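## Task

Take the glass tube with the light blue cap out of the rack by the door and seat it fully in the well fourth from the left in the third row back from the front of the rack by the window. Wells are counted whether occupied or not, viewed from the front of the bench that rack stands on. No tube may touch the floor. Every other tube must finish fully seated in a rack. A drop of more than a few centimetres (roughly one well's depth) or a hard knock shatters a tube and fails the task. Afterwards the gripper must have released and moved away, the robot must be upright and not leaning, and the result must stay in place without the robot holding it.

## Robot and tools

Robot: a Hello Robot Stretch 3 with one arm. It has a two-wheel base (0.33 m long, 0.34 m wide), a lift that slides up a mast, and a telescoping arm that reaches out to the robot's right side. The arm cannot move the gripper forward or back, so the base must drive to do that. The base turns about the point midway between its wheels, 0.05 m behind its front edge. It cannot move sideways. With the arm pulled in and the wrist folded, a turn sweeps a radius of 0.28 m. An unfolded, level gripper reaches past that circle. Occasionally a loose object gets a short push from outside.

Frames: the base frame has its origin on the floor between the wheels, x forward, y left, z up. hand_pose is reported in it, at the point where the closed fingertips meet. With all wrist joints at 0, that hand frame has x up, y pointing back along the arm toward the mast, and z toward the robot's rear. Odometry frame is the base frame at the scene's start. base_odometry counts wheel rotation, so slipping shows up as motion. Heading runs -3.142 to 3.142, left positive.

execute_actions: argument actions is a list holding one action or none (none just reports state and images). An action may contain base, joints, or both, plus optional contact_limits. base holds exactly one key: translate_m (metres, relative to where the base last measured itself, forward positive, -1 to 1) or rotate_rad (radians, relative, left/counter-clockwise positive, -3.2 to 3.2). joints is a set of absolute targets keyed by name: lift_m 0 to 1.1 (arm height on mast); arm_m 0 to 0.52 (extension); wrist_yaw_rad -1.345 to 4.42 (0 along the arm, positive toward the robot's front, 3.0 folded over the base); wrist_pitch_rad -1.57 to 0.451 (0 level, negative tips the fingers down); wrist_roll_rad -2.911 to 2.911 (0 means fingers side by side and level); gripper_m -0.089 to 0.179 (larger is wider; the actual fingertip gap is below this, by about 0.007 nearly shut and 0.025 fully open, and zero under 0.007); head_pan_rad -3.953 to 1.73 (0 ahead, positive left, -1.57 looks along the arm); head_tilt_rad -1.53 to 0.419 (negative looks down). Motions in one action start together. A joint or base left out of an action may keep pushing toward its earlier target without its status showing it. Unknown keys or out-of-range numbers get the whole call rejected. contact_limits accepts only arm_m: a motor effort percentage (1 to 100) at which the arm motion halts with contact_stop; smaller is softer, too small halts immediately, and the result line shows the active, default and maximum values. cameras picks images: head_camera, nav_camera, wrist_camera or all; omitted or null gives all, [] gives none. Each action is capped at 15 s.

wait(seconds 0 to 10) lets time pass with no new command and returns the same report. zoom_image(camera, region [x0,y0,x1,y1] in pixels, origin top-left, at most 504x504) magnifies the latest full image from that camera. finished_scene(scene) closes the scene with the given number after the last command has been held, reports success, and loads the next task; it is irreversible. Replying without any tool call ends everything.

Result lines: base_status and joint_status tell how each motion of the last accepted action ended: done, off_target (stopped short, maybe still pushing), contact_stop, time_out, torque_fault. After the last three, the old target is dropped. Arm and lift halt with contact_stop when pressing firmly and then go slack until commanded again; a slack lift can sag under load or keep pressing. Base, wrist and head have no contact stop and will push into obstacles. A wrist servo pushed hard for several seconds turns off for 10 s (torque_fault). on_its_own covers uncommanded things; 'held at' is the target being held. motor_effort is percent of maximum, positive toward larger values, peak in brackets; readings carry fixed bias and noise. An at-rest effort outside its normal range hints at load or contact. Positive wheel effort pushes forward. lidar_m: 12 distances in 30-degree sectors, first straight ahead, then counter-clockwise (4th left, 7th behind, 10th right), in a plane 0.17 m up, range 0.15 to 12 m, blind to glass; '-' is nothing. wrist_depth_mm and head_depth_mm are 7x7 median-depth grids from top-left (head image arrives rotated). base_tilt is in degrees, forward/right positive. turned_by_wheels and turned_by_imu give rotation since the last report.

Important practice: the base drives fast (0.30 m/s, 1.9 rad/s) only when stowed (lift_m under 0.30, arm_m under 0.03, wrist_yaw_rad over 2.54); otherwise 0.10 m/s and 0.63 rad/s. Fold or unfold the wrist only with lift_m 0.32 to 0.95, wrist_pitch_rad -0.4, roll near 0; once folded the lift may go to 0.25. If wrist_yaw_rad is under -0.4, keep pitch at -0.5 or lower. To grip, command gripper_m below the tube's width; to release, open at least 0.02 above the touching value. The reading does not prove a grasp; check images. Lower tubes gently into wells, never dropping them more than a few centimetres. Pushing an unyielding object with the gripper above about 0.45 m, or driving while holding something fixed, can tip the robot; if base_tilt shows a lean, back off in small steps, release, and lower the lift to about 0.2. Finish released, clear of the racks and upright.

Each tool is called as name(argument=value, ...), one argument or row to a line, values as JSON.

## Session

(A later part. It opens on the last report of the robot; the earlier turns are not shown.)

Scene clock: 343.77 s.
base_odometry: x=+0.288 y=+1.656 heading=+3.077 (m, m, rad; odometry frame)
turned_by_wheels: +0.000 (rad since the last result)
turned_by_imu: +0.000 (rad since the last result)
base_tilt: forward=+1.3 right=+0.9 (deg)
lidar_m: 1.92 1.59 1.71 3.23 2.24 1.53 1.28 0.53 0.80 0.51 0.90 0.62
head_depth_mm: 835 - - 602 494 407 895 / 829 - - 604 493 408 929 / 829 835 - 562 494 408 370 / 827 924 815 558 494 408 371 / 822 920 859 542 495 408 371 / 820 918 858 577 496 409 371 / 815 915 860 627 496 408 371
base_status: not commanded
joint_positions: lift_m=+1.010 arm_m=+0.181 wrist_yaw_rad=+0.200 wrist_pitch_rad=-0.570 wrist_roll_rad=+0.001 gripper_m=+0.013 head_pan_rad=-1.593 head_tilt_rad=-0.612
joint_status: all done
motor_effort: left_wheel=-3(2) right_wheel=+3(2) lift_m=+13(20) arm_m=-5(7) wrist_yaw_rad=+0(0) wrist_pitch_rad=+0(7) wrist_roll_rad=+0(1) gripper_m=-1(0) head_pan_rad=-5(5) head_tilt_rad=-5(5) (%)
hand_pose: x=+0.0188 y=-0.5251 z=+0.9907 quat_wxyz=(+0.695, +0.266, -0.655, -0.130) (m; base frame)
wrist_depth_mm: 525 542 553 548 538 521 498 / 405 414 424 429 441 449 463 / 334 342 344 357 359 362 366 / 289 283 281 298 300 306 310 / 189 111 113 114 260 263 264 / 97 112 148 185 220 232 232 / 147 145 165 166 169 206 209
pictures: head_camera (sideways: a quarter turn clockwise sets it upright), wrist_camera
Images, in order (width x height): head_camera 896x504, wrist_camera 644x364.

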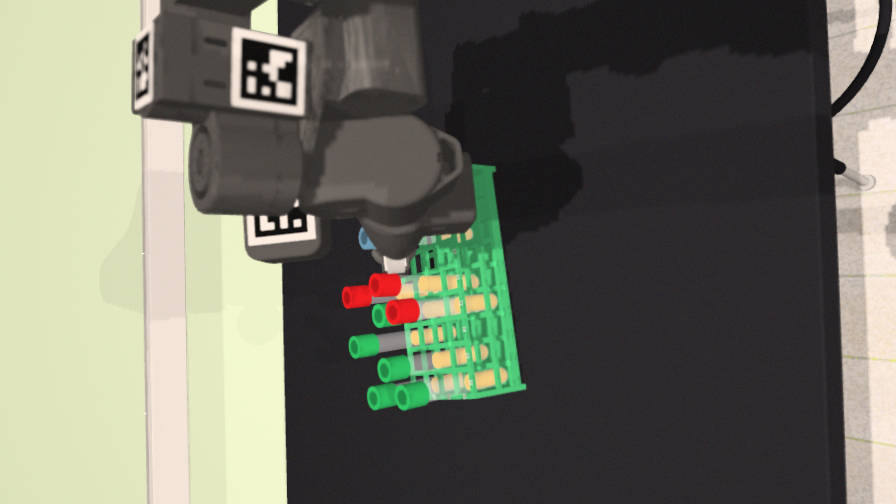

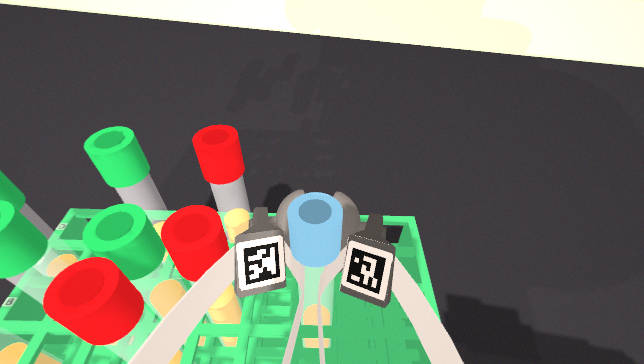

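execute_actions(
  actions=[
    {"joints":{"lift_m":1.014,"gripper_m":0.027}},
  ],
  cameras=["head_camera","wrist_camera"],
)

Scene clock: 344.90 s.
base_odometry: x=+0.288 y=+1.656 heading=+3.077 (m, m, rad; odometry frame)
turned_by_wheels: +0.000 (rad since the last result)
turned_by_imu: +0.000 (rad since the last result)
base_tilt: forward=+1.2 right=+0.9 (deg)
lidar_m: 1.92 1.60 1.72 3.22 2.25 1.53 1.28 0.53 0.80 0.51 0.90 0.62
head_depth_mm: 836 - - 602 494 407 895 / 830 - - 603 493 408 370 / 827 833 - 562 494 407 371 / 824 924 813 557 494 408 371 / 821 920 856 542 494 409 371 / 821 919 856 578 495 408 371 / 815 916 862 628 496 408 371
base_status: not commanded
joint_positions: lift_m=+1.014 arm_m=+0.181 wrist_yaw_rad=+0.199 wrist_pitch_rad=-0.580 wrist_roll_rad=+0.001 gripper_m=+0.027 head_pan_rad=-1.593 head_tilt_rad=-0.612
joint_status: all done
motor_effort: left_wheel=-3(3) right_wheel=+3(3) lift_m=+25(25) arm_m=-6(6) wrist_yaw_rad=+1(2) wrist_pitch_rad=+5(5) wrist_roll_rad=+0(0) gripper_m=+1(67) head_pan_rad=-4(5) head_tilt_rad=-5(5) (%)
hand_pose: x=+0.0182 y=-0.5235 z=+0.9918 quat_wxyz=(+0.694, +0.269, -0.654, -0.134) (m; base frame)
wrist_depth_mm: 510 510 527 545 535 526 504 / 408 409 423 426 434 445 452 / 334 340 340 348 358 358 367 / 288 279 284 297 298 302 306 / 190 112 114 116 260 262 266 / 100 110 157 171 228 233 235 / 148 146 161 172 171 208 209
pictures: head_camera (sideways: a quarter turn clockwise sets it upright), wrist_camera
Images, in order (width x height): head_camera 896x504, wrist_camera 644x364.

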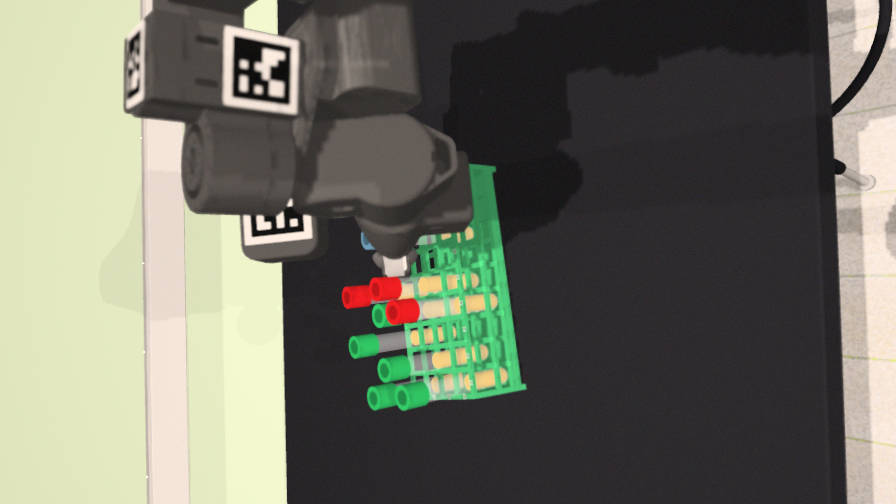

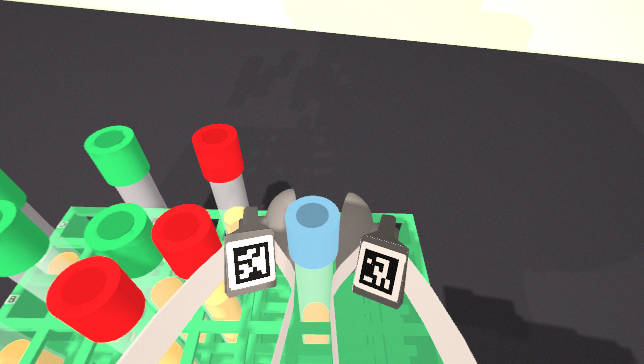

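execute_actions(
  actions=[
    {"joints":{"lift_m":1.032}},
  ],
  cameras=["head_camera","wrist_camera"],
)

zoom_image(
  camera="head_camera",
  region=[330,190,510,340],
)

Scene clock: 348.23 s.
base_odometry: x=+0.288 y=+1.656 heading=+3.077 (m, m, rad; odometry frame)
turned_by_wheels: +0.000 (rad since the last result)
turned_by_imu: +0.000 (rad since the last result)
base_tilt: forward=+1.3 right=+0.9 (deg)
lidar_m: 1.91 1.59 1.71 3.21 2.25 1.53 1.27 0.53 0.80 0.51 0.90 0.62
head_depth_mm: 822 - - 624 492 407 894 / 818 - - 625 493 408 370 / 831 - - 562 494 408 370 / 827 881 854 562 495 409 371 / 819 921 858 542 495 409 371 / 818 917 859 577 495 409 371 / 815 914 861 628 495 408 371
base_status: not commanded
joint_positions: lift_m=+1.032 arm_m=+0.181 wrist_yaw_rad=+0.199 wrist_pitch_rad=-0.582 wrist_roll_rad=+0.001 gripper_m=+0.027 head_pan_rad=-1.593 head_tilt_rad=-0.612
joint_status: all done
motor_effort: left_wheel=-3(3) right_wheel=+4(3) lift_m=+25(27) arm_m=-6(5) wrist_yaw_rad=+2(2) wrist_pitch_rad=+6(6) wrist_roll_rad=+0(0) gripper_m=+0(1) head_pan_rad=-5(5) head_tilt_rad=-5(5) (%)
hand_pose: x=+0.0181 y=-0.5231 z=+1.0094 quat_wxyz=(+0.694, +0.269, -0.654, -0.135) (m; base frame)
wrist_depth_mm: 548 542 571 549 549 528 508 / 436 437 457 463 463 470 491 / 359 370 370 383 385 390 398 / 308 293 298 324 326 327 331 / 269 206 282 134 283 287 287 / 176 121 177 181 249 250 255 / 169 108 168 183 176 225 227
pictures: head_camera (sideways: a quarter turn clockwise sets it upright), wrist_camera
Images, in order (width x height): head_camera 896x504, wrist_camera 644x364.

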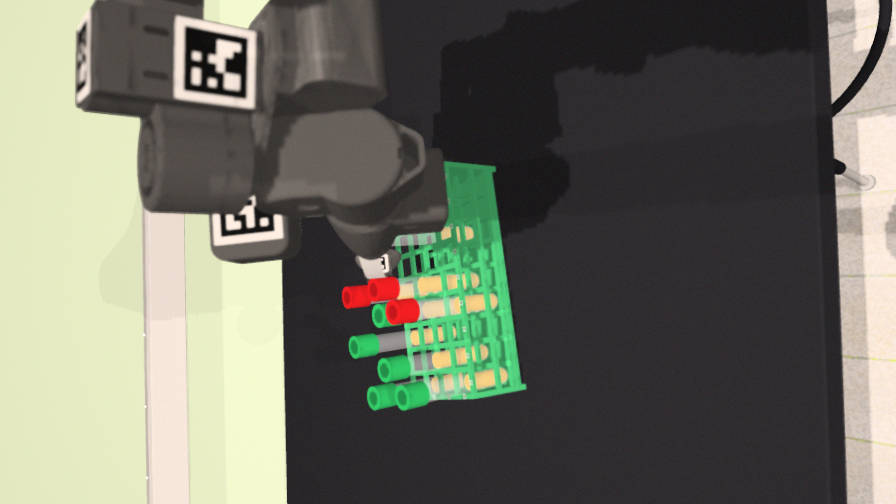

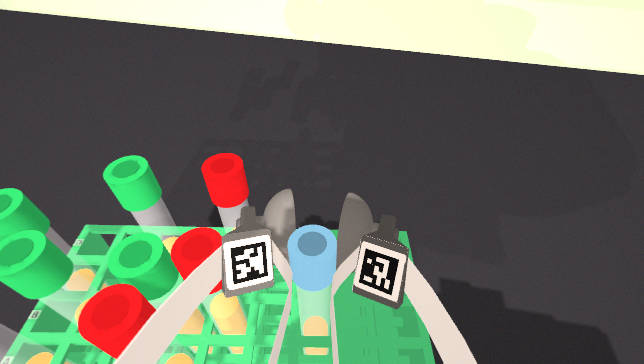

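Region (330, 190, 510, 340) of head_camera's 896x504 image, scaled by 2.800, with more detail than that image has.

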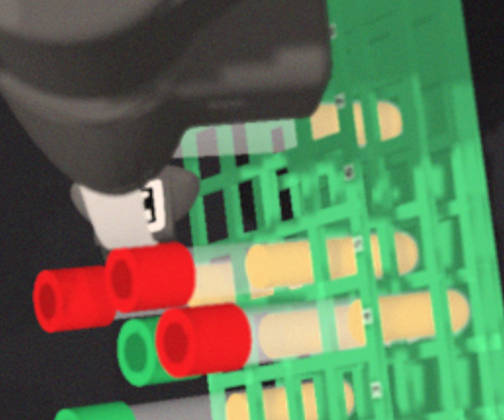

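execute_actions(
  actions=[
    {"joints":{"arm_m":0.175,"lift_m":1.029}},
  ],
  cameras=["wrist_camera"],
)

execute_actions(
  actions=[
    {"joints":{"gripper_m":0.0}},
  ],
  cameras=["wrist_camera"],
)

Scene clock: 349.73 s.
base_odometry: x=+0.288 y=+1.656 heading=+3.077 (m, m, rad; odometry frame)
turned_by_wheels: +0.000 (rad since the last result)
turned_by_imu: +0.000 (rad since the last result)
base_tilt: forward=+1.2 right=+0.9 (deg)
lidar_m: 1.92 1.59 1.71 3.21 2.25 1.53 1.28 0.53 0.80 0.51 0.90 0.62
head_depth_mm: 822 - - 625 493 407 893 / 819 - - 603 494 408 371 / 828 - - 562 493 408 371 / 824 882 857 560 494 408 370 / 821 923 860 542 494 408 371 / 819 916 857 578 494 409 371 / 817 913 859 628 495 409 371
base_status: not commanded
joint_positions: lift_m=+1.029 arm_m=+0.175 wrist_yaw_rad=+0.199 wrist_pitch_rad=-0.582 wrist_roll_rad=+0.001 gripper_m=+0.027 head_pan_rad=-1.593 head_tilt_rad=-0.612
joint_status: all done
motor_effort: left_wheel=-3(2) right_wheel=+3(4) lift_m=+16(20) arm_m=-7(8) wrist_yaw_rad=+1(2) wrist_pitch_rad=+6(6) wrist_roll_rad=+0(0) gripper_m=+1(1) head_pan_rad=-5(5) head_tilt_rad=-5(5) (%)
hand_pose: x=+0.0181 y=-0.5172 z=+1.0070 quat_wxyz=(+0.694, +0.269, -0.654, -0.135) (m; base frame)
wrist_depth_mm: 552 557 571 554 550 531 512 / 436 440 453 455 465 467 486 / 359 368 367 376 380 388 392 / 307 292 296 316 320 328 330 / 199 191 130 130 278 284 284 / 178 115 172 182 245 249 251 / 168 156 173 187 181 223 224
pictures: wrist_camera
Images, in order (width x height): wrist_camera 644x364.

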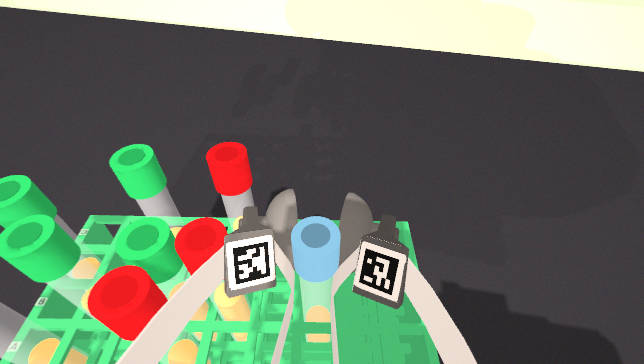

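Scene clock: 350.50 s.
base_odometry: x=+0.288 y=+1.656 heading=+3.077 (m, m, rad; odometry frame)
turned_by_wheels: +0.000 (rad since the last result)
turned_by_imu: +0.000 (rad since the last result)
base_tilt: forward=+1.2 right=+1.0 (deg)
lidar_m: 1.92 1.59 1.71 3.22 2.25 1.53 1.28 0.53 0.81 0.51 0.90 0.62
head_depth_mm: 821 - - 625 493 407 892 / 820 - - 602 494 407 370 / 829 - - 563 495 407 370 / 827 879 856 557 495 408 371 / 822 922 857 542 496 408 371 / 820 917 859 563 495 409 371 / 815 912 857 630 496 408 371
base_status: not commanded
joint_positions: lift_m=+1.029 arm_m=+0.175 wrist_yaw_rad=+0.199 wrist_pitch_rad=-0.582 wrist_roll_rad=+0.001 gripper_m=+0.000 head_pan_rad=-1.593 head_tilt_rad=-0.612
joint_status: all done
motor_effort: left_wheel=-2(4) right_wheel=+3(4) lift_m=+15(15) arm_m=-7(7) wrist_yaw_rad=+1(2) wrist_pitch_rad=+6(6) wrist_roll_rad=+0(0) gripper_m=-8(96) head_pan_rad=-5(5) head_tilt_rad=-4(4) (%)
hand_pose: x=+0.0181 y=-0.5172 z=+1.0070 quat_wxyz=(+0.694, +0.269, -0.654, -0.135) (m; base frame)
wrist_depth_mm: 549 561 579 571 556 527 509 / 428 439 445 451 465 477 481 / 353 364 363 378 380 382 394 / 307 294 298 319 322 329 329 / 199 191 132 128 282 281 287 / 177 117 163 181 247 249 252 / 168 136 180 185 179 222 226
pictures: wrist_camera
Images, in order (width x height): wrist_camera 644x364.

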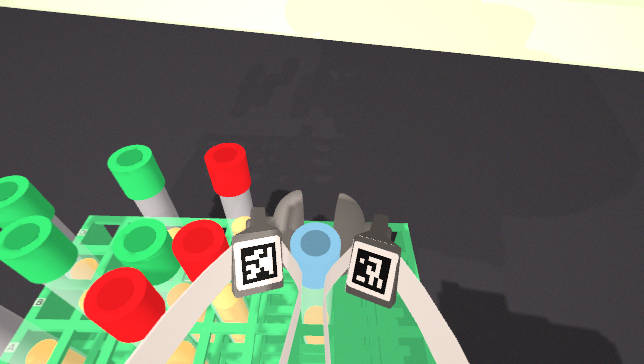

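execute_actions(
  actions=[
    {"joints":{"gripper_m":0.028}},
  ],
  cameras=[],
)

execute_actions(
  actions=[
    {"joints":{"arm_m":0.169}},
  ],
  cameras=[],
)

execute_actions(
  actions=[
    {"joints":{"gripper_m":-0.005}},
  ],
  cameras=["wrist_camera"],
)

execute_actions(
  actions=[
    {"joints":{"lift_m":1.1}},
  ],
  cameras=["wrist_camera","head_camera"],
)

Scene clock: 351.97 s.
base_odometry: x=+0.288 y=+1.656 heading=+3.077 (m, m, rad; odometry frame)
turned_by_wheels: +0.000 (rad since the last result)
turned_by_imu: +0.000 (rad since the last result)
base_tilt: forward=+1.3 right=+0.9 (deg)
lidar_m: 1.91 1.59 1.72 3.22 2.25 1.53 1.28 0.53 0.81 0.51 0.90 0.62
head_depth_mm: 823 - - 625 493 407 891 / 822 - - 603 494 408 370 / 830 - - 562 494 408 370 / 828 883 856 556 494 408 371 / 823 920 853 542 496 408 371 / 818 917 859 564 495 409 371 / 816 914 862 629 496 408 371
base_status: not commanded
joint_positions: lift_m=+1.029 arm_m=+0.175 wrist_yaw_rad=+0.199 wrist_pitch_rad=-0.582 wrist_roll_rad=+0.001 gripper_m=+0.028 head_pan_rad=-1.593 head_tilt_rad=-0.612
joint_status: all done
motor_effort: left_wheel=-2(3) right_wheel=+3(3) lift_m=+15(15) arm_m=-7(7) wrist_yaw_rad=+2(2) wrist_pitch_rad=+6(6) wrist_roll_rad=+0(0) gripper_m=+1(91) head_pan_rad=-5(5) head_tilt_rad=-5(6) (%)
hand_pose: x=+0.0181 y=-0.5172 z=+1.0070 quat_wxyz=(+0.694, +0.269, -0.654, -0.135) (m; base frame)
wrist_depth_mm: 548 555 564 559 547 534 509 / 434 433 448 460 469 474 486 / 358 359 366 373 378 380 391 / 305 294 298 317 325 330 332 / 200 190 131 130 281 283 285 / 176 115 173 180 246 247 252 / 168 157 176 184 179 222 224
pictures: none
No camera images: the call's "cameras" was empty. Leave "cameras" out to get every camera's image.

Scene clock: 352.67 s.
base_odometry: x=+0.288 y=+1.656 heading=+3.077 (m, m, rad; odometry frame)
turned_by_wheels: +0.000 (rad since the last result)
turned_by_imu: +0.000 (rad since the last result)
base_tilt: forward=+1.2 right=+0.9 (deg)
lidar_m: 1.92 1.60 1.71 3.21 2.24 1.53 1.27 0.53 0.81 0.51 0.90 0.62
head_depth_mm: 819 - - 613 493 406 893 / 821 - - 603 494 407 370 / 829 - - 561 495 408 370 / 827 882 856 557 494 408 370 / 822 921 858 541 494 409 371 / 820 916 861 559 495 408 371 / 816 912 862 628 496 409 371
base_status: not commanded
joint_positions: lift_m=+1.029 arm_m=+0.169 wrist_yaw_rad=+0.198 wrist_pitch_rad=-0.582 wrist_roll_rad=+0.001 gripper_m=+0.028 head_pan_rad=-1.593 head_tilt_rad=-0.612
joint_status: all done
motor_effort: left_wheel=-3(3) right_wheel=+3(4) lift_m=+16(16) arm_m=-7(8) wrist_yaw_rad=+2(2) wrist_pitch_rad=+6(6) wrist_roll_rad=+0(0) gripper_m=+1(1) head_pan_rad=-5(5) head_tilt_rad=-5(5) (%)
hand_pose: x=+0.0180 y=-0.5113 z=+1.0070 quat_wxyz=(+0.694, +0.269, -0.654, -0.135) (m; base frame)
wrist_depth_mm: 547 554 573 566 552 534 515 / 437 437 447 456 461 474 480 / 356 363 371 375 378 387 396 / 307 294 307 318 321 325 333 / 136 134 132 133 280 284 284 / 189 116 175 205 247 245 251 / 165 166 170 191 182 222 225
pictures: none
No camera images: the call's "cameras" was empty. Leave "cameras" out to get every camera's image.

Scene clock: 353.47 s.
base_odometry: x=+0.288 y=+1.656 heading=+3.077 (m, m, rad; odometry frame)
turned_by_wheels: +0.000 (rad since the last result)
turned_by_imu: +0.000 (rad since the last result)
base_tilt: forward=+1.3 right=+0.9 (deg)
lidar_m: 1.92 1.59 1.71 3.21 2.25 1.53 1.28 0.53 0.81 0.51 0.90 0.62
head_depth_mm: 824 - - 613 493 407 892 / 821 - - 603 494 407 370 / 829 - - 563 494 408 371 / 825 881 855 556 494 408 370 / 824 922 855 542 495 408 371 / 820 919 856 552 495 408 371 / 816 914 860 630 495 408 371
base_status: not commanded
joint_positions: lift_m=+1.029 arm_m=+0.169 wrist_yaw_rad=+0.198 wrist_pitch_rad=-0.583 wrist_roll_rad=+0.001 gripper_m=-0.004 head_pan_rad=-1.593 head_tilt_rad=-0.612
joint_status: all done
motor_effort: left_wheel=-3(3) right_wheel=+3(3) lift_m=+16(16) arm_m=-7(8) wrist_yaw_rad=+2(2) wrist_pitch_rad=+6(6) wrist_roll_rad=+0(1) gripper_m=-9(99) head_pan_rad=-5(5) head_tilt_rad=-5(5) (%)
hand_pose: x=+0.0180 y=-0.5111 z=+1.0068 quat_wxyz=(+0.694, +0.269, -0.654, -0.136) (m; base frame)
wrist_depth_mm: 543 551 572 566 551 535 513 / 434 440 445 455 465 465 485 / 356 361 366 369 380 385 392 / 310 292 300 317 323 327 328 / 137 134 131 129 279 282 283 / 188 115 172 184 246 250 253 / 165 165 179 186 182 222 224
pictures: wrist_camera
Images, in order (width x height): wrist_camera 644x364.

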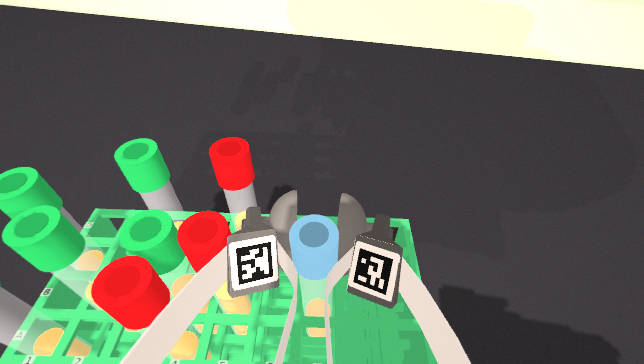

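Scene clock: 354.93 s.
base_odometry: x=+0.288 y=+1.656 heading=+3.077 (m, m, rad; odometry frame)
turned_by_wheels: +0.000 (rad since the last result)
turned_by_imu: +0.000 (rad since the last result)
base_tilt: forward=+1.2 right=+0.9 (deg)
lidar_m: 1.92 1.59 1.71 3.21 2.25 1.53 1.28 0.53 0.80 0.51 0.90 0.62
head_depth_mm: - - 852 625 493 407 893 / - - 811 625 494 408 370 / - - 758 581 494 407 371 / 813 943 772 556 494 408 371 / 821 921 860 542 494 408 371 / 819 920 860 551 496 409 371 / 815 913 858 628 496 408 371
base_status: not commanded
joint_positions: lift_m=+1.100 arm_m=+0.169 wrist_yaw_rad=+0.198 wrist_pitch_rad=-0.584 wrist_roll_rad=+0.001 gripper_m=-0.004 head_pan_rad=-1.593 head_tilt_rad=-0.612
joint_status: all done
motor_effort: left_wheel=-3(3) right_wheel=+3(4) lift_m=+25(27) arm_m=-7(7) wrist_yaw_rad=+2(2) wrist_pitch_rad=+7(7) wrist_roll_rad=+0(0) gripper_m=-9(10) head_pan_rad=-5(4) head_tilt_rad=-5(5) (%)
hand_pose: x=+0.0180 y=-0.5109 z=+1.0770 quat_wxyz=(+0.694, +0.270, -0.654, -0.136) (m; base frame)
wrist_depth_mm: 661 652 612 574 555 536 519 / 569 570 579 600 590 582 570 / 470 474 480 493 507 514 512 / 399 405 411 416 419 426 430 / 346 352 359 130 366 370 370 / 304 248 247 255 323 328 330 / 277 220 213 265 279 290 294
pictures: head_camera (sideways: a quarter turn clockwise sets it upright), wrist_camera
Images, in order (width x height): head_camera 896x504, wrist_camera 644x364.

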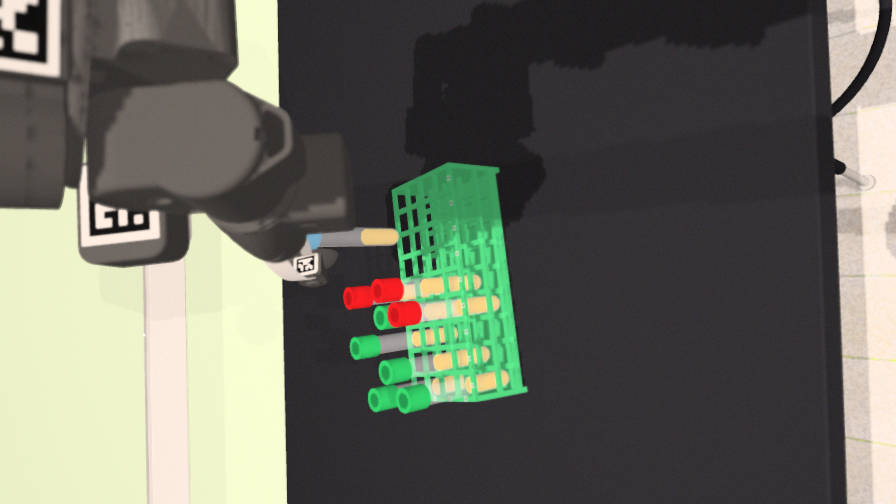

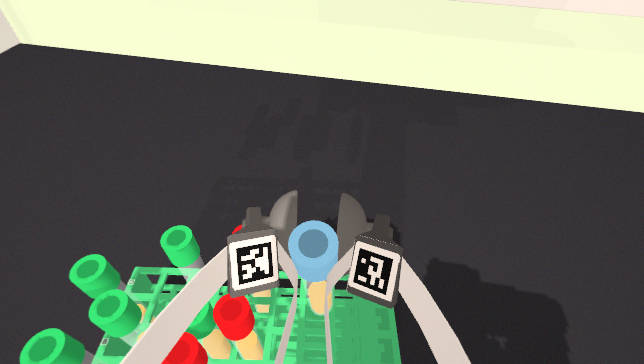

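execute_actions(
  actions=[
    {"joints":{"arm_m":0.190}},
  ],
  cameras=["head_camera"],
)

zoom_image(
  camera="head_camera",
  region=[300,180,500,345],
)

Scene clock: 356.87 s.
base_odometry: x=+0.288 y=+1.656 heading=+3.077 (m, m, rad; odometry frame)
turned_by_wheels: +0.000 (rad since the last result)
turned_by_imu: +0.000 (rad since the last result)
base_tilt: forward=+1.2 right=+0.9 (deg)
lidar_m: 1.92 1.59 1.71 3.18 2.24 1.53 1.28 0.53 0.80 0.51 0.90 0.62
head_depth_mm: - 979 851 624 494 407 891 / - - 853 625 493 407 370 / - - 773 581 494 408 371 / 812 927 776 556 495 408 371 / 824 921 858 541 495 409 371 / 820 917 856 552 495 409 371 / 816 915 861 628 495 408 371
base_status: not commanded
joint_positions: lift_m=+1.100 arm_m=+0.190 wrist_yaw_rad=+0.198 wrist_pitch_rad=-0.584 wrist_roll_rad=+0.001 gripper_m=-0.004 head_pan_rad=-1.593 head_tilt_rad=-0.612
joint_status: all done
motor_effort: left_wheel=-2(2) right_wheel=+2(3) lift_m=+25(25) arm_m=+6(7) wrist_yaw_rad=+2(2) wrist_pitch_rad=+7(7) wrist_roll_rad=+1(0) gripper_m=-9(9) head_pan_rad=-5(5) head_tilt_rad=-5(4) (%)
hand_pose: x=+0.0180 y=-0.5311 z=+1.0770 quat_wxyz=(+0.694, +0.270, -0.654, -0.136) (m; base frame)
wrist_depth_mm: 647 612 594 561 536 519 502 / 556 577 580 616 574 578 552 / 472 473 484 489 497 500 512 / 405 399 411 416 424 425 434 / 348 350 362 129 369 368 372 / 311 268 252 302 322 326 332 / 183 229 234 246 277 290 298
pictures: head_camera (sideways: a quarter turn clockwise sets it upright)
Images, in order (width x height): head_camera 896x504.

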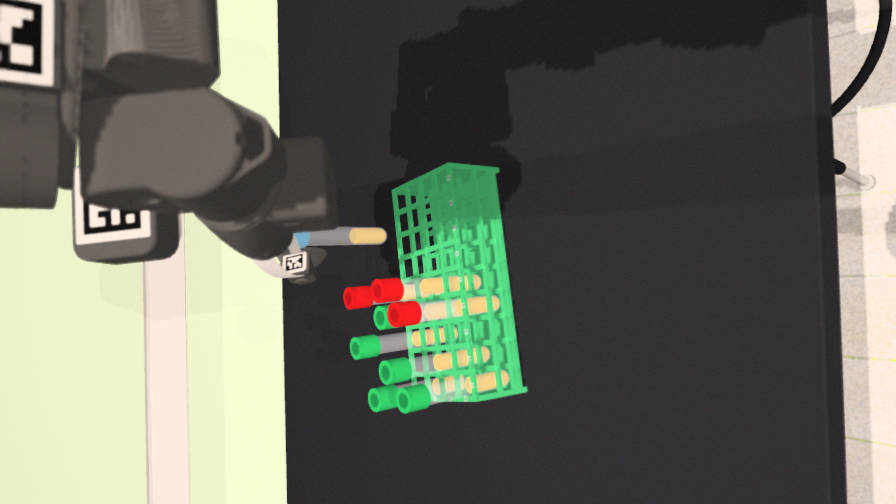

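Region (300, 180, 500, 345) of head_camera's 896x504 image, scaled by 2.520, with more detail than that image has; it fills the top 416 rows of this view, and the rest is white.

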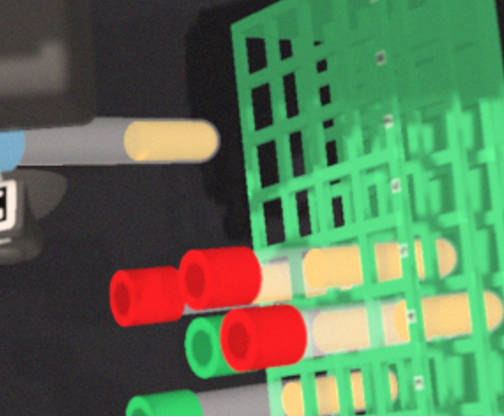

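execute_actions(
  actions=[
    {"base":{"translate_m":0.030},"joints":{"arm_m":0.184}},
  ],
  cameras=["head_camera"],
)

zoom_image(
  camera="head_camera",
  region=[300,160,500,325],
)

Scene clock: 365.80 s.
base_odometry: x=+0.258 y=+1.658 heading=+3.077 (m, m, rad; odometry frame)
turned_by_wheels: +0.000 (rad since the last result)
turned_by_imu: +0.000 (rad since the last result)
base_tilt: forward=+1.3 right=+0.9 (deg)
lidar_m: 1.89 1.56 1.68 3.05 2.30 1.56 1.31 0.55 0.51 0.88 0.90 0.59
head_depth_mm: - 979 851 626 493 407 370 / - - 832 625 494 408 370 / - - 773 568 495 408 370 / 810 925 776 538 493 408 371 / 821 917 859 539 495 409 371 / 818 916 858 606 496 409 371 / 813 911 858 629 496 409 363
base_status: done
joint_positions: lift_m=+1.100 arm_m=+0.184 wrist_yaw_rad=+0.198 wrist_pitch_rad=-0.584 wrist_roll_rad=+0.001 gripper_m=-0.004 head_pan_rad=-1.593 head_tilt_rad=-0.612
joint_status: all done
motor_effort: left_wheel=-2(7) right_wheel=+1(7) lift_m=+25(25) arm_m=-7(7) wrist_yaw_rad=+2(2) wrist_pitch_rad=+7(7) wrist_roll_rad=+1(0) gripper_m=-10(10) head_pan_rad=-4(5) head_tilt_rad=-5(5) (%)
hand_pose: x=+0.0180 y=-0.5259 z=+1.0770 quat_wxyz=(+0.694, +0.270, -0.654, -0.136) (m; base frame)
wrist_depth_mm: 634 609 585 559 540 525 500 / 562 577 578 610 584 568 565 / 465 469 481 491 507 498 513 / 400 405 405 414 422 427 428 / 351 352 356 129 366 368 375 / 308 310 302 219 324 327 327 / 279 202 233 245 254 291 292
pictures: head_camera (sideways: a quarter turn clockwise sets it upright)
Images, in order (width x height): head_camera 896x504.

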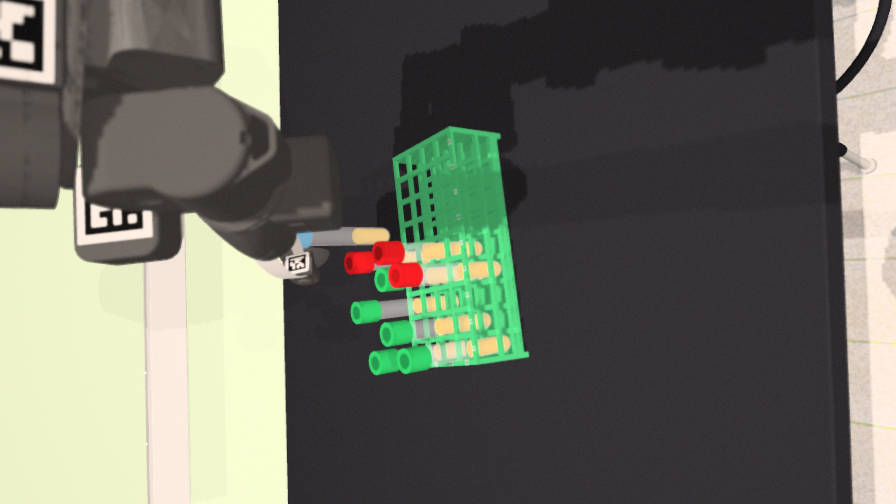

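Region (300, 160, 500, 325) of head_camera's 896x504 image, scaled by 2.520, with more detail than that image has; it fills the top 416 rows of this view, and the rest is white.

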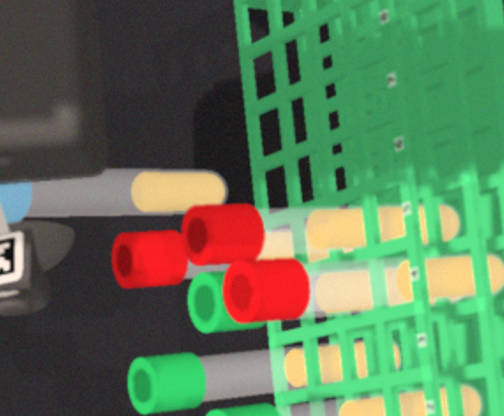

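execute_actions(
  actions=[
    {"base":{"translate_m":0.037},"joints":{"arm_m":0.177}},
  ],
  cameras=["head_camera","wrist_camera"],
)

zoom_image(
  camera="head_camera",
  region=[300,160,500,325],
)

Scene clock: 368.17 s.
base_odometry: x=+0.221 y=+1.661 heading=+3.077 (m, m, rad; odometry frame)
turned_by_wheels: +0.000 (rad since the last result)
turned_by_imu: +0.000 (rad since the last result)
base_tilt: forward=+1.3 right=+0.9 (deg)
lidar_m: 1.85 1.54 1.62 3.69 2.36 1.59 1.34 0.58 0.53 0.88 0.89 0.56
head_depth_mm: - - 853 625 493 407 369 / - - 812 575 493 407 370 / - - 739 552 494 408 371 / 806 922 774 536 495 408 363 / 818 916 857 563 495 408 363 / 815 911 857 629 495 408 362 / 810 908 860 629 495 408 363
base_status: done
joint_positions: lift_m=+1.100 arm_m=+0.177 wrist_yaw_rad=+0.198 wrist_pitch_rad=-0.584 wrist_roll_rad=+0.001 gripper_m=-0.004 head_pan_rad=-1.593 head_tilt_rad=-0.612
joint_status: all done
motor_effort: left_wheel=-2(2) right_wheel=+3(6) lift_m=+25(25) arm_m=-8(9) wrist_yaw_rad=+2(2) wrist_pitch_rad=+7(7) wrist_roll_rad=+0(0) gripper_m=-10(9) head_pan_rad=-5(5) head_tilt_rad=-5(5) (%)
hand_pose: x=+0.0180 y=-0.5189 z=+1.0770 quat_wxyz=(+0.694, +0.270, -0.654, -0.136) (m; base frame)
wrist_depth_mm: 635 612 596 558 544 521 504 / 564 580 587 600 603 584 555 / 467 470 481 486 502 497 506 / 399 404 412 420 417 426 428 / 348 356 363 129 368 368 371 / 309 313 305 196 322 326 329 / 279 279 243 233 254 285 295
pictures: head_camera (sideways: a quarter turn clockwise sets it upright), wrist_camera
Images, in order (width x height): head_camera 896x504, wrist_camera 644x364.

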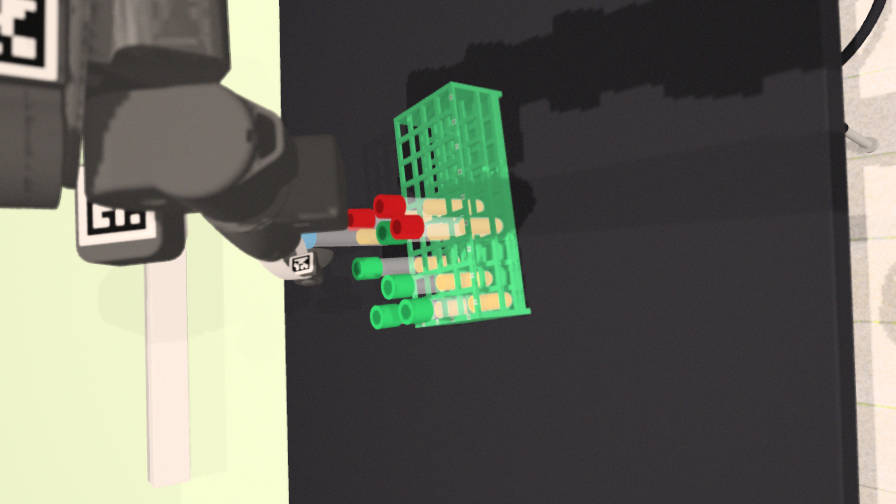

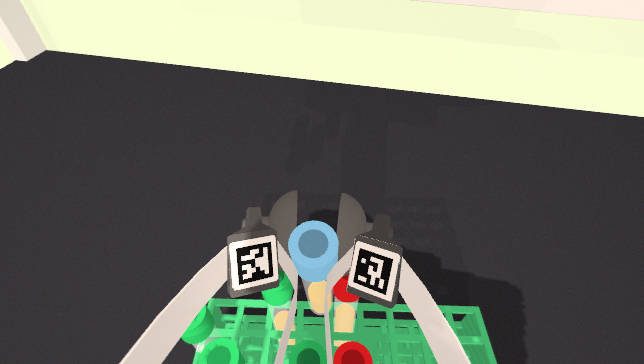

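Region (300, 160, 500, 325) of head_camera's 896x504 image, scaled by 2.520, with more detail than that image has; it fills the top 416 rows of this view, and the rest is white.

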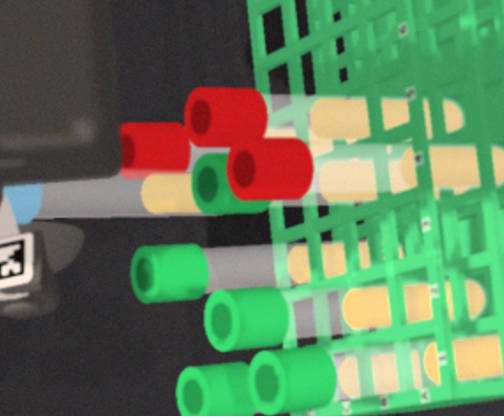

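execute_actions(
  actions=[
    {"base":{"translate_m":0.003},"joints":{"lift_m":1.085}},
  ],
  cameras=["head_camera","wrist_camera"],
)

zoom_image(
  camera="wrist_camera",
  region=[200,200,440,364],
)

zoom_image(
  camera="head_camera",
  region=[320,170,480,300],
)

Scene clock: 371.10 s.
base_odometry: x=+0.218 y=+1.661 heading=+3.077 (m, m, rad; odometry frame)
turned_by_wheels: +0.000 (rad since the last result)
turned_by_imu: +0.000 (rad since the last result)
base_tilt: forward=+1.2 right=+0.9 (deg)
lidar_m: 1.84 1.54 1.62 3.68 2.36 1.60 1.35 0.58 0.53 0.88 0.89 0.55
head_depth_mm: - - 831 626 493 407 370 / - - 812 576 494 407 370 / - - - 553 495 408 370 / 820 935 774 550 494 408 362 / 814 917 855 583 495 409 363 / 814 909 858 629 495 408 363 / 811 905 861 630 497 408 363
base_status: done
joint_positions: lift_m=+1.085 arm_m=+0.177 wrist_yaw_rad=+0.198 wrist_pitch_rad=-0.584 wrist_roll_rad=+0.001 gripper_m=-0.004 head_pan_rad=-1.593 head_tilt_rad=-0.612
joint_status: all done
motor_effort: left_wheel=-3(5) right_wheel=+2(7) lift_m=+16(19) arm_m=-7(7) wrist_yaw_rad=+2(2) wrist_pitch_rad=+7(7) wrist_roll_rad=+0(1) gripper_m=-9(10) head_pan_rad=-5(4) head_tilt_rad=-5(5) (%)
hand_pose: x=+0.0180 y=-0.5189 z=+1.0626 quat_wxyz=(+0.694, +0.270, -0.654, -0.136) (m; base frame)
wrist_depth_mm: 621 609 588 564 549 528 511 / 536 538 548 553 578 570 566 / 443 455 449 460 473 469 492 / 381 384 393 396 399 411 415 / 331 337 344 129 349 349 356 / 294 299 234 195 307 309 314 / 263 265 214 188 239 266 277
pictures: head_camera (sideways: a quarter turn clockwise sets it upright), wrist_camera
Images, in order (width x height): head_camera 896x504, wrist_camera 644x364.

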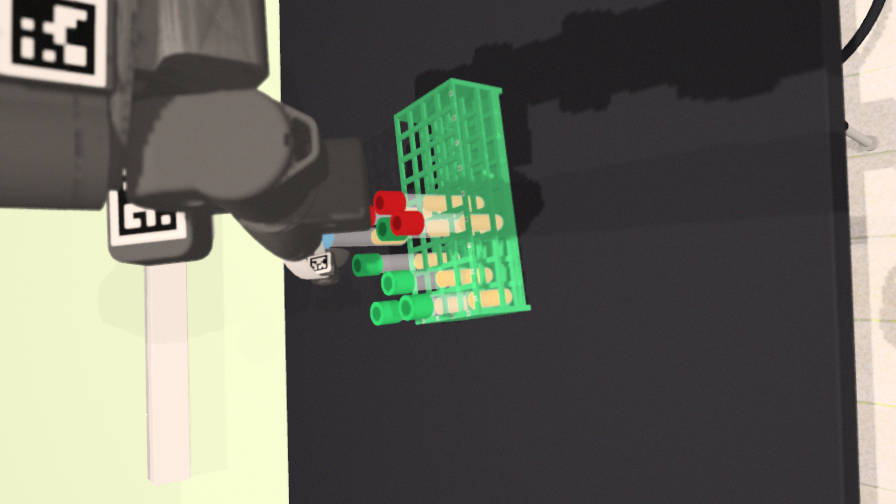

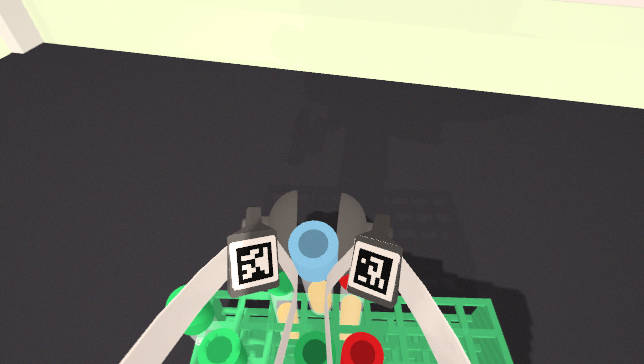

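Region (200, 200, 440, 364) of wrist_camera's 644x364 image, scaled by 2.100; it fills the top 344 rows of this view, and the rest is white.

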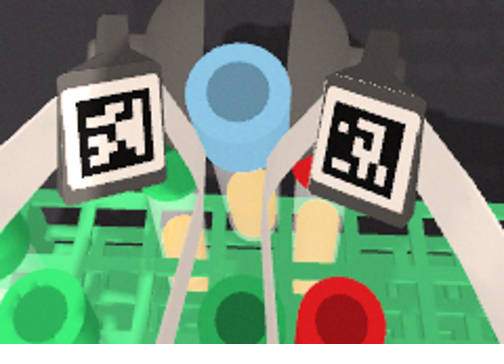

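Region (320, 170, 480, 300) of head_camera's 896x504 image, scaled by 3.150, with more detail than that image has; it fills the top 410 rows of this view, and the rest is white.

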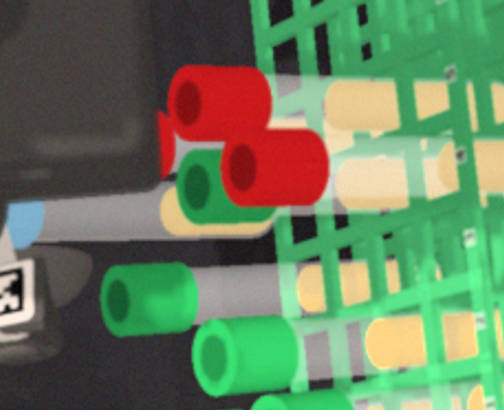

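execute_actions(
  actions=[
    {"joints":{"lift_m":1.074}},
  ],
  cameras=["head_camera","wrist_camera"],
)

zoom_image(
  camera="head_camera",
  region=[320,170,480,300],
)

Scene clock: 373.00 s.
base_odometry: x=+0.218 y=+1.661 heading=+3.077 (m, m, rad; odometry frame)
turned_by_wheels: +0.000 (rad since the last result)
turned_by_imu: +0.000 (rad since the last result)
base_tilt: forward=+1.2 right=+0.9 (deg)
lidar_m: 1.85 1.54 1.62 3.68 2.36 1.60 1.35 0.58 0.53 0.88 0.89 0.55
head_depth_mm: - - 810 625 493 407 370 / - - 775 575 494 407 370 / - - - 553 494 408 371 / 820 931 878 550 495 408 362 / 818 918 860 584 495 409 362 / 814 913 859 628 495 408 363 / 811 905 860 630 496 408 363
base_status: not commanded
joint_positions: lift_m=+1.074 arm_m=+0.177 wrist_yaw_rad=+0.198 wrist_pitch_rad=-0.580 wrist_roll_rad=+0.001 gripper_m=-0.004 head_pan_rad=-1.593 head_tilt_rad=-0.612
joint_status: all done
motor_effort: left_wheel=-2(3) right_wheel=+2(2) lift_m=+14(15) arm_m=-7(7) wrist_yaw_rad=+2(2) wrist_pitch_rad=+5(7) wrist_roll_rad=+1(0) gripper_m=-8(9) head_pan_rad=-4(5) head_tilt_rad=-5(4) (%)
hand_pose: x=+0.0181 y=-0.5196 z=+1.0525 quat_wxyz=(+0.694, +0.268, -0.654, -0.134) (m; base frame)
wrist_depth_mm: 611 624 604 565 542 521 502 / 513 523 530 555 561 557 552 / 431 440 445 452 459 461 469 / 370 373 378 384 386 393 396 / 319 323 333 130 338 337 344 / 286 285 247 193 298 301 303 / 255 257 197 147 217 246 273
pictures: head_camera (sideways: a quarter turn clockwise sets it upright), wrist_camera
Images, in order (width x height): head_camera 896x504, wrist_camera 644x364.

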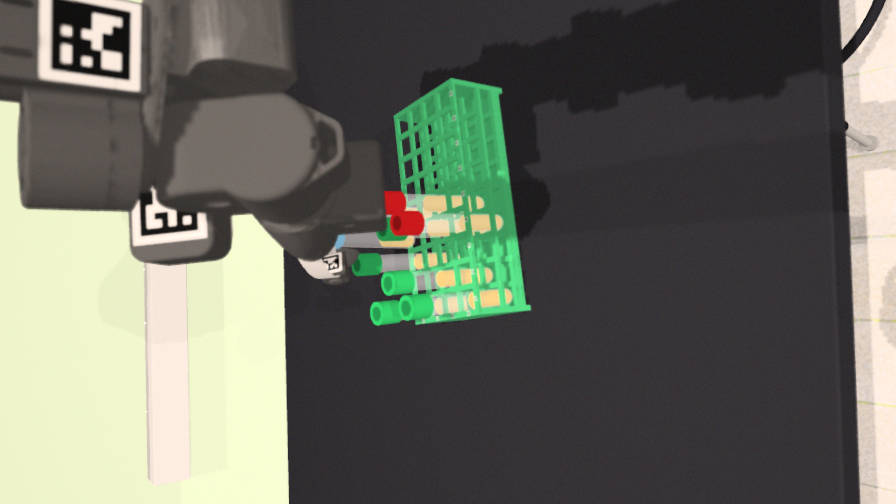

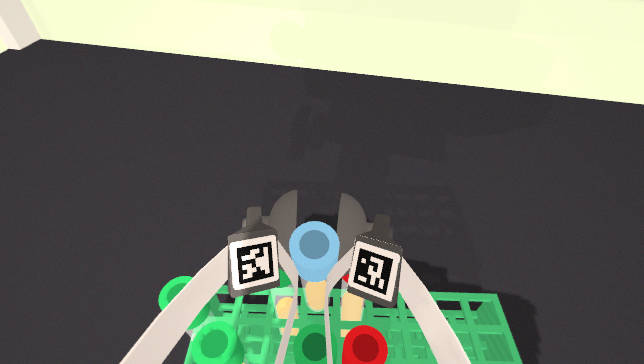

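Region (320, 170, 480, 300) of head_camera's 896x504 image, scaled by 3.150, with more detail than that image has; it fills the top 410 rows of this view, and the rest is white.

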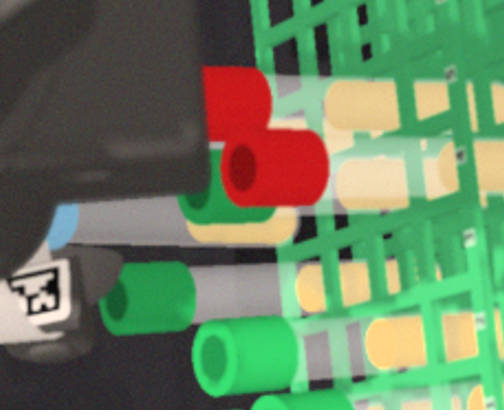

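execute_actions(
  actions=[
    {"joints":{"lift_m":1.1}},
  ],
  cameras=[],
)

execute_actions(
  actions=[
    {"base":{"translate_m":-0.036},"joints":{"arm_m":0.184}},
  ],
  cameras=[],
)

execute_actions(
  actions=[
    {"base":{"translate_m":-0.030},"joints":{"arm_m":0.190}},
  ],
  cameras=[],
)

execute_actions(
  actions=[
    {"joints":{"lift_m":1.075}},
  ],
  cameras=["head_camera","wrist_camera"],
)

zoom_image(
  camera="head_camera",
  region=[340,160,510,300],
)

Scene clock: 376.40 s.
base_odometry: x=+0.218 y=+1.661 heading=+3.077 (m, m, rad; odometry frame)
turned_by_wheels: +0.000 (rad since the last result)
turned_by_imu: +0.000 (rad since the last result)
base_tilt: forward=+1.2 right=+0.9 (deg)
lidar_m: 1.84 1.54 1.62 3.67 2.37 1.60 1.34 0.58 0.53 0.87 0.89 0.55
head_depth_mm: - - 854 625 493 407 370 / - - 813 575 493 408 370 / - - 739 553 495 407 370 / 807 922 775 550 494 408 362 / 817 914 857 584 494 408 362 / 812 911 856 628 495 408 363 / 811 905 861 629 495 409 362
base_status: not commanded
joint_positions: lift_m=+1.100 arm_m=+0.177 wrist_yaw_rad=+0.198 wrist_pitch_rad=-0.583 wrist_roll_rad=+0.001 gripper_m=-0.004 head_pan_rad=-1.593 head_tilt_rad=-0.612
joint_status: all done
motor_effort: left_wheel=-2(2) right_wheel=+2(2) lift_m=+25(24) arm_m=-6(7) wrist_yaw_rad=+2(2) wrist_pitch_rad=+6(6) wrist_roll_rad=+1(0) gripper_m=-9(9) head_pan_rad=-5(5) head_tilt_rad=-5(5) (%)
hand_pose: x=+0.0180 y=-0.5192 z=+1.0773 quat_wxyz=(+0.694, +0.269, -0.654, -0.135) (m; base frame)
wrist_depth_mm: 618 608 590 574 545 522 499 / 569 572 588 602 581 578 548 / 466 479 485 492 498 510 525 / 399 405 410 415 426 429 435 / 348 352 359 129 370 371 372 / 310 312 277 196 324 322 326 / 278 282 228 231 257 288 294
pictures: none
No camera images: the call's "cameras" was empty. Leave "cameras" out to get every camera's image.

Scene clock: 377.67 s.
base_odometry: x=+0.254 y=+1.659 heading=+3.077 (m, m, rad; odometry frame)
turned_by_wheels: +0.000 (rad since the last result)
turned_by_imu: +0.000 (rad since the last result)
base_tilt: forward=+1.3 right=+1.0 (deg)
lidar_m: 1.88 1.57 1.67 3.06 2.31 1.56 1.31 0.56 0.52 0.88 0.89 0.59
head_depth_mm: - 978 854 626 493 407 370 / - - 851 603 493 407 370 / - - 773 575 494 408 371 / 811 925 776 542 495 408 371 / 820 918 857 554 495 408 371 / 816 913 857 627 496 409 371 / 812 911 859 630 496 409 363
base_status: done
joint_positions: lift_m=+1.100 arm_m=+0.184 wrist_yaw_rad=+0.203 wrist_pitch_rad=-0.585 wrist_roll_rad=+0.001 gripper_m=-0.005 head_pan_rad=-1.593 head_tilt_rad=-0.612
joint_status: all done
motor_effort: left_wheel=-1(8) right_wheel=+0(4) lift_m=+25(25) arm_m=+5(8) wrist_yaw_rad=-2(3) wrist_pitch_rad=+7(7) wrist_roll_rad=+0(1) gripper_m=-10(9) head_pan_rad=-5(5) head_tilt_rad=-5(5) (%)
hand_pose: x=+0.0188 y=-0.5248 z=+1.0769 quat_wxyz=(+0.694, +0.271, -0.653, -0.135) (m; base frame)
wrist_depth_mm: 631 628 583 567 551 517 497 / 555 566 577 587 585 561 549 / 465 469 479 488 499 511 514 / 397 403 411 406 418 426 429 / 348 355 362 128 365 368 370 / 307 313 272 237 322 325 327 / 278 280 231 235 253 291 294
pictures: none
No camera images: the call's "cameras" was empty. Leave "cameras" out to get every camera's image.

Scene clock: 380.33 s.
base_odometry: x=+0.284 y=+1.657 heading=+3.077 (m, m, rad; odometry frame)
turned_by_wheels: +0.000 (rad since the last result)
turned_by_imu: +0.000 (rad since the last result)
base_tilt: forward=+1.2 right=+0.9 (deg)
lidar_m: 1.91 1.59 1.71 3.67 2.26 1.53 1.28 0.53 0.81 0.51 0.90 0.61
head_depth_mm: - 980 852 625 494 407 893 / - - 854 625 494 407 370 / - - 773 571 494 408 370 / 813 927 648 569 495 408 371 / 822 924 858 563 495 408 371 / 820 916 858 606 495 408 371 / 816 912 859 629 496 409 371
base_status: done
joint_positions: lift_m=+1.100 arm_m=+0.190 wrist_yaw_rad=+0.202 wrist_pitch_rad=-0.585 wrist_roll_rad=+0.001 gripper_m=-0.005 head_pan_rad=-1.593 head_tilt_rad=-0.612
joint_status: all done
motor_effort: left_wheel=-2(7) right_wheel=+2(4) lift_m=+25(25) arm_m=+5(4) wrist_yaw_rad=-1(2) wrist_pitch_rad=+7(8) wrist_roll_rad=+0(0) gripper_m=-9(9) head_pan_rad=-5(5) head_tilt_rad=-5(5) (%)
hand_pose: x=+0.0186 y=-0.5308 z=+1.0767 quat_wxyz=(+0.694, +0.271, -0.653, -0.135) (m; base frame)
wrist_depth_mm: 633 607 596 560 535 517 496 / 561 571 575 596 586 580 550 / 462 475 475 490 493 504 511 / 398 403 408 418 416 423 432 / 350 350 368 128 367 371 372 / 310 266 271 224 325 324 330 / 278 226 175 256 254 289 292
pictures: none
No camera images: the call's "cameras" was empty. Leave "cameras" out to get every camera's image.

Scene clock: 381.33 s.
base_odometry: x=+0.284 y=+1.657 heading=+3.077 (m, m, rad; odometry frame)
turned_by_wheels: +0.000 (rad since the last result)
turned_by_imu: +0.000 (rad since the last result)
base_tilt: forward=+1.2 right=+0.9 (deg)
lidar_m: 1.91 1.59 1.71 3.67 2.25 1.53 1.28 0.53 0.81 0.51 0.90 0.62
head_depth_mm: - - 829 624 494 407 895 / - - 813 626 494 407 370 / - - - 569 495 408 370 / 825 947 774 562 494 408 371 / 821 922 858 563 494 408 371 / 818 918 858 606 496 409 371 / 816 913 860 629 496 408 371
base_status: not commanded
joint_positions: lift_m=+1.075 arm_m=+0.190 wrist_yaw_rad=+0.202 wrist_pitch_rad=-0.584 wrist_roll_rad=+0.001 gripper_m=-0.005 head_pan_rad=-1.593 head_tilt_rad=-0.612
joint_status: all done
motor_effort: left_wheel=-2(2) right_wheel=+3(2) lift_m=+15(20) arm_m=+5(5) wrist_yaw_rad=-1(1) wrist_pitch_rad=+7(7) wrist_roll_rad=+0(0) gripper_m=-8(9) head_pan_rad=-5(5) head_tilt_rad=-5(4) (%)
hand_pose: x=+0.0186 y=-0.5309 z=+1.0526 quat_wxyz=(+0.694, +0.271, -0.653, -0.135) (m; base frame)
wrist_depth_mm: 614 612 586 567 535 518 495 / 512 520 528 542 560 556 553 / 431 433 441 445 454 459 469 / 367 370 374 384 382 393 394 / 322 321 311 128 338 340 344 / 284 181 160 196 296 298 301 / 147 202 154 223 226 267 269
pictures: head_camera (sideways: a quarter turn clockwise sets it upright), wrist_camera
Images, in order (width x height): head_camera 896x504, wrist_camera 644x364.

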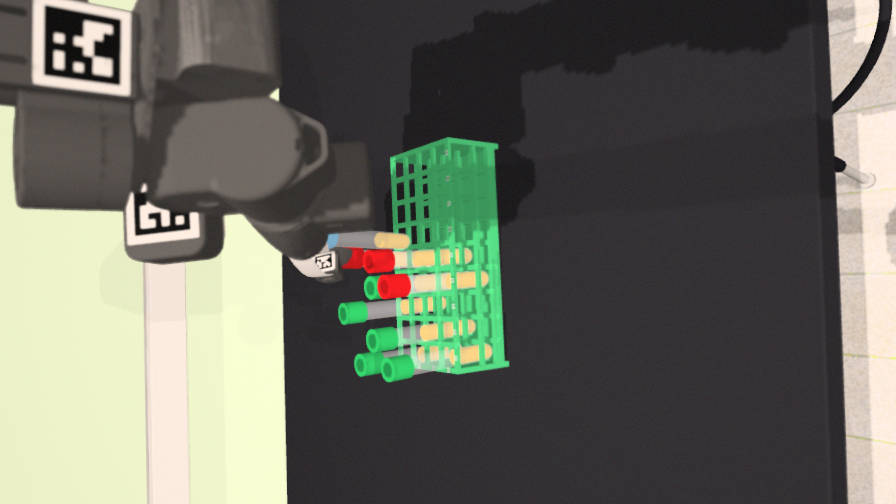

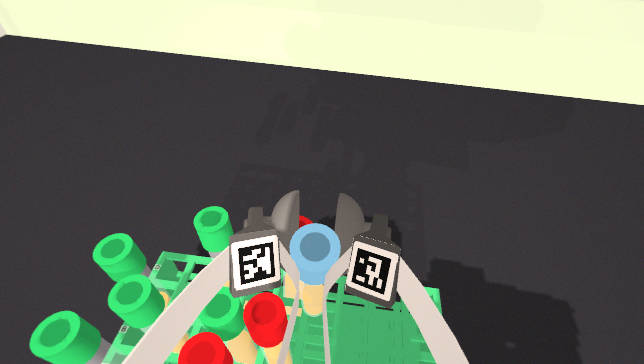

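Region (340, 160, 510, 300) of head_camera's 896x504 image, scaled by 2.965, with more detail than that image has; it fills the top 415 rows of this view, and the rest is white.

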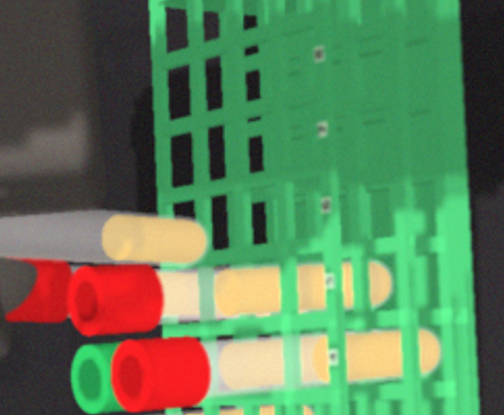

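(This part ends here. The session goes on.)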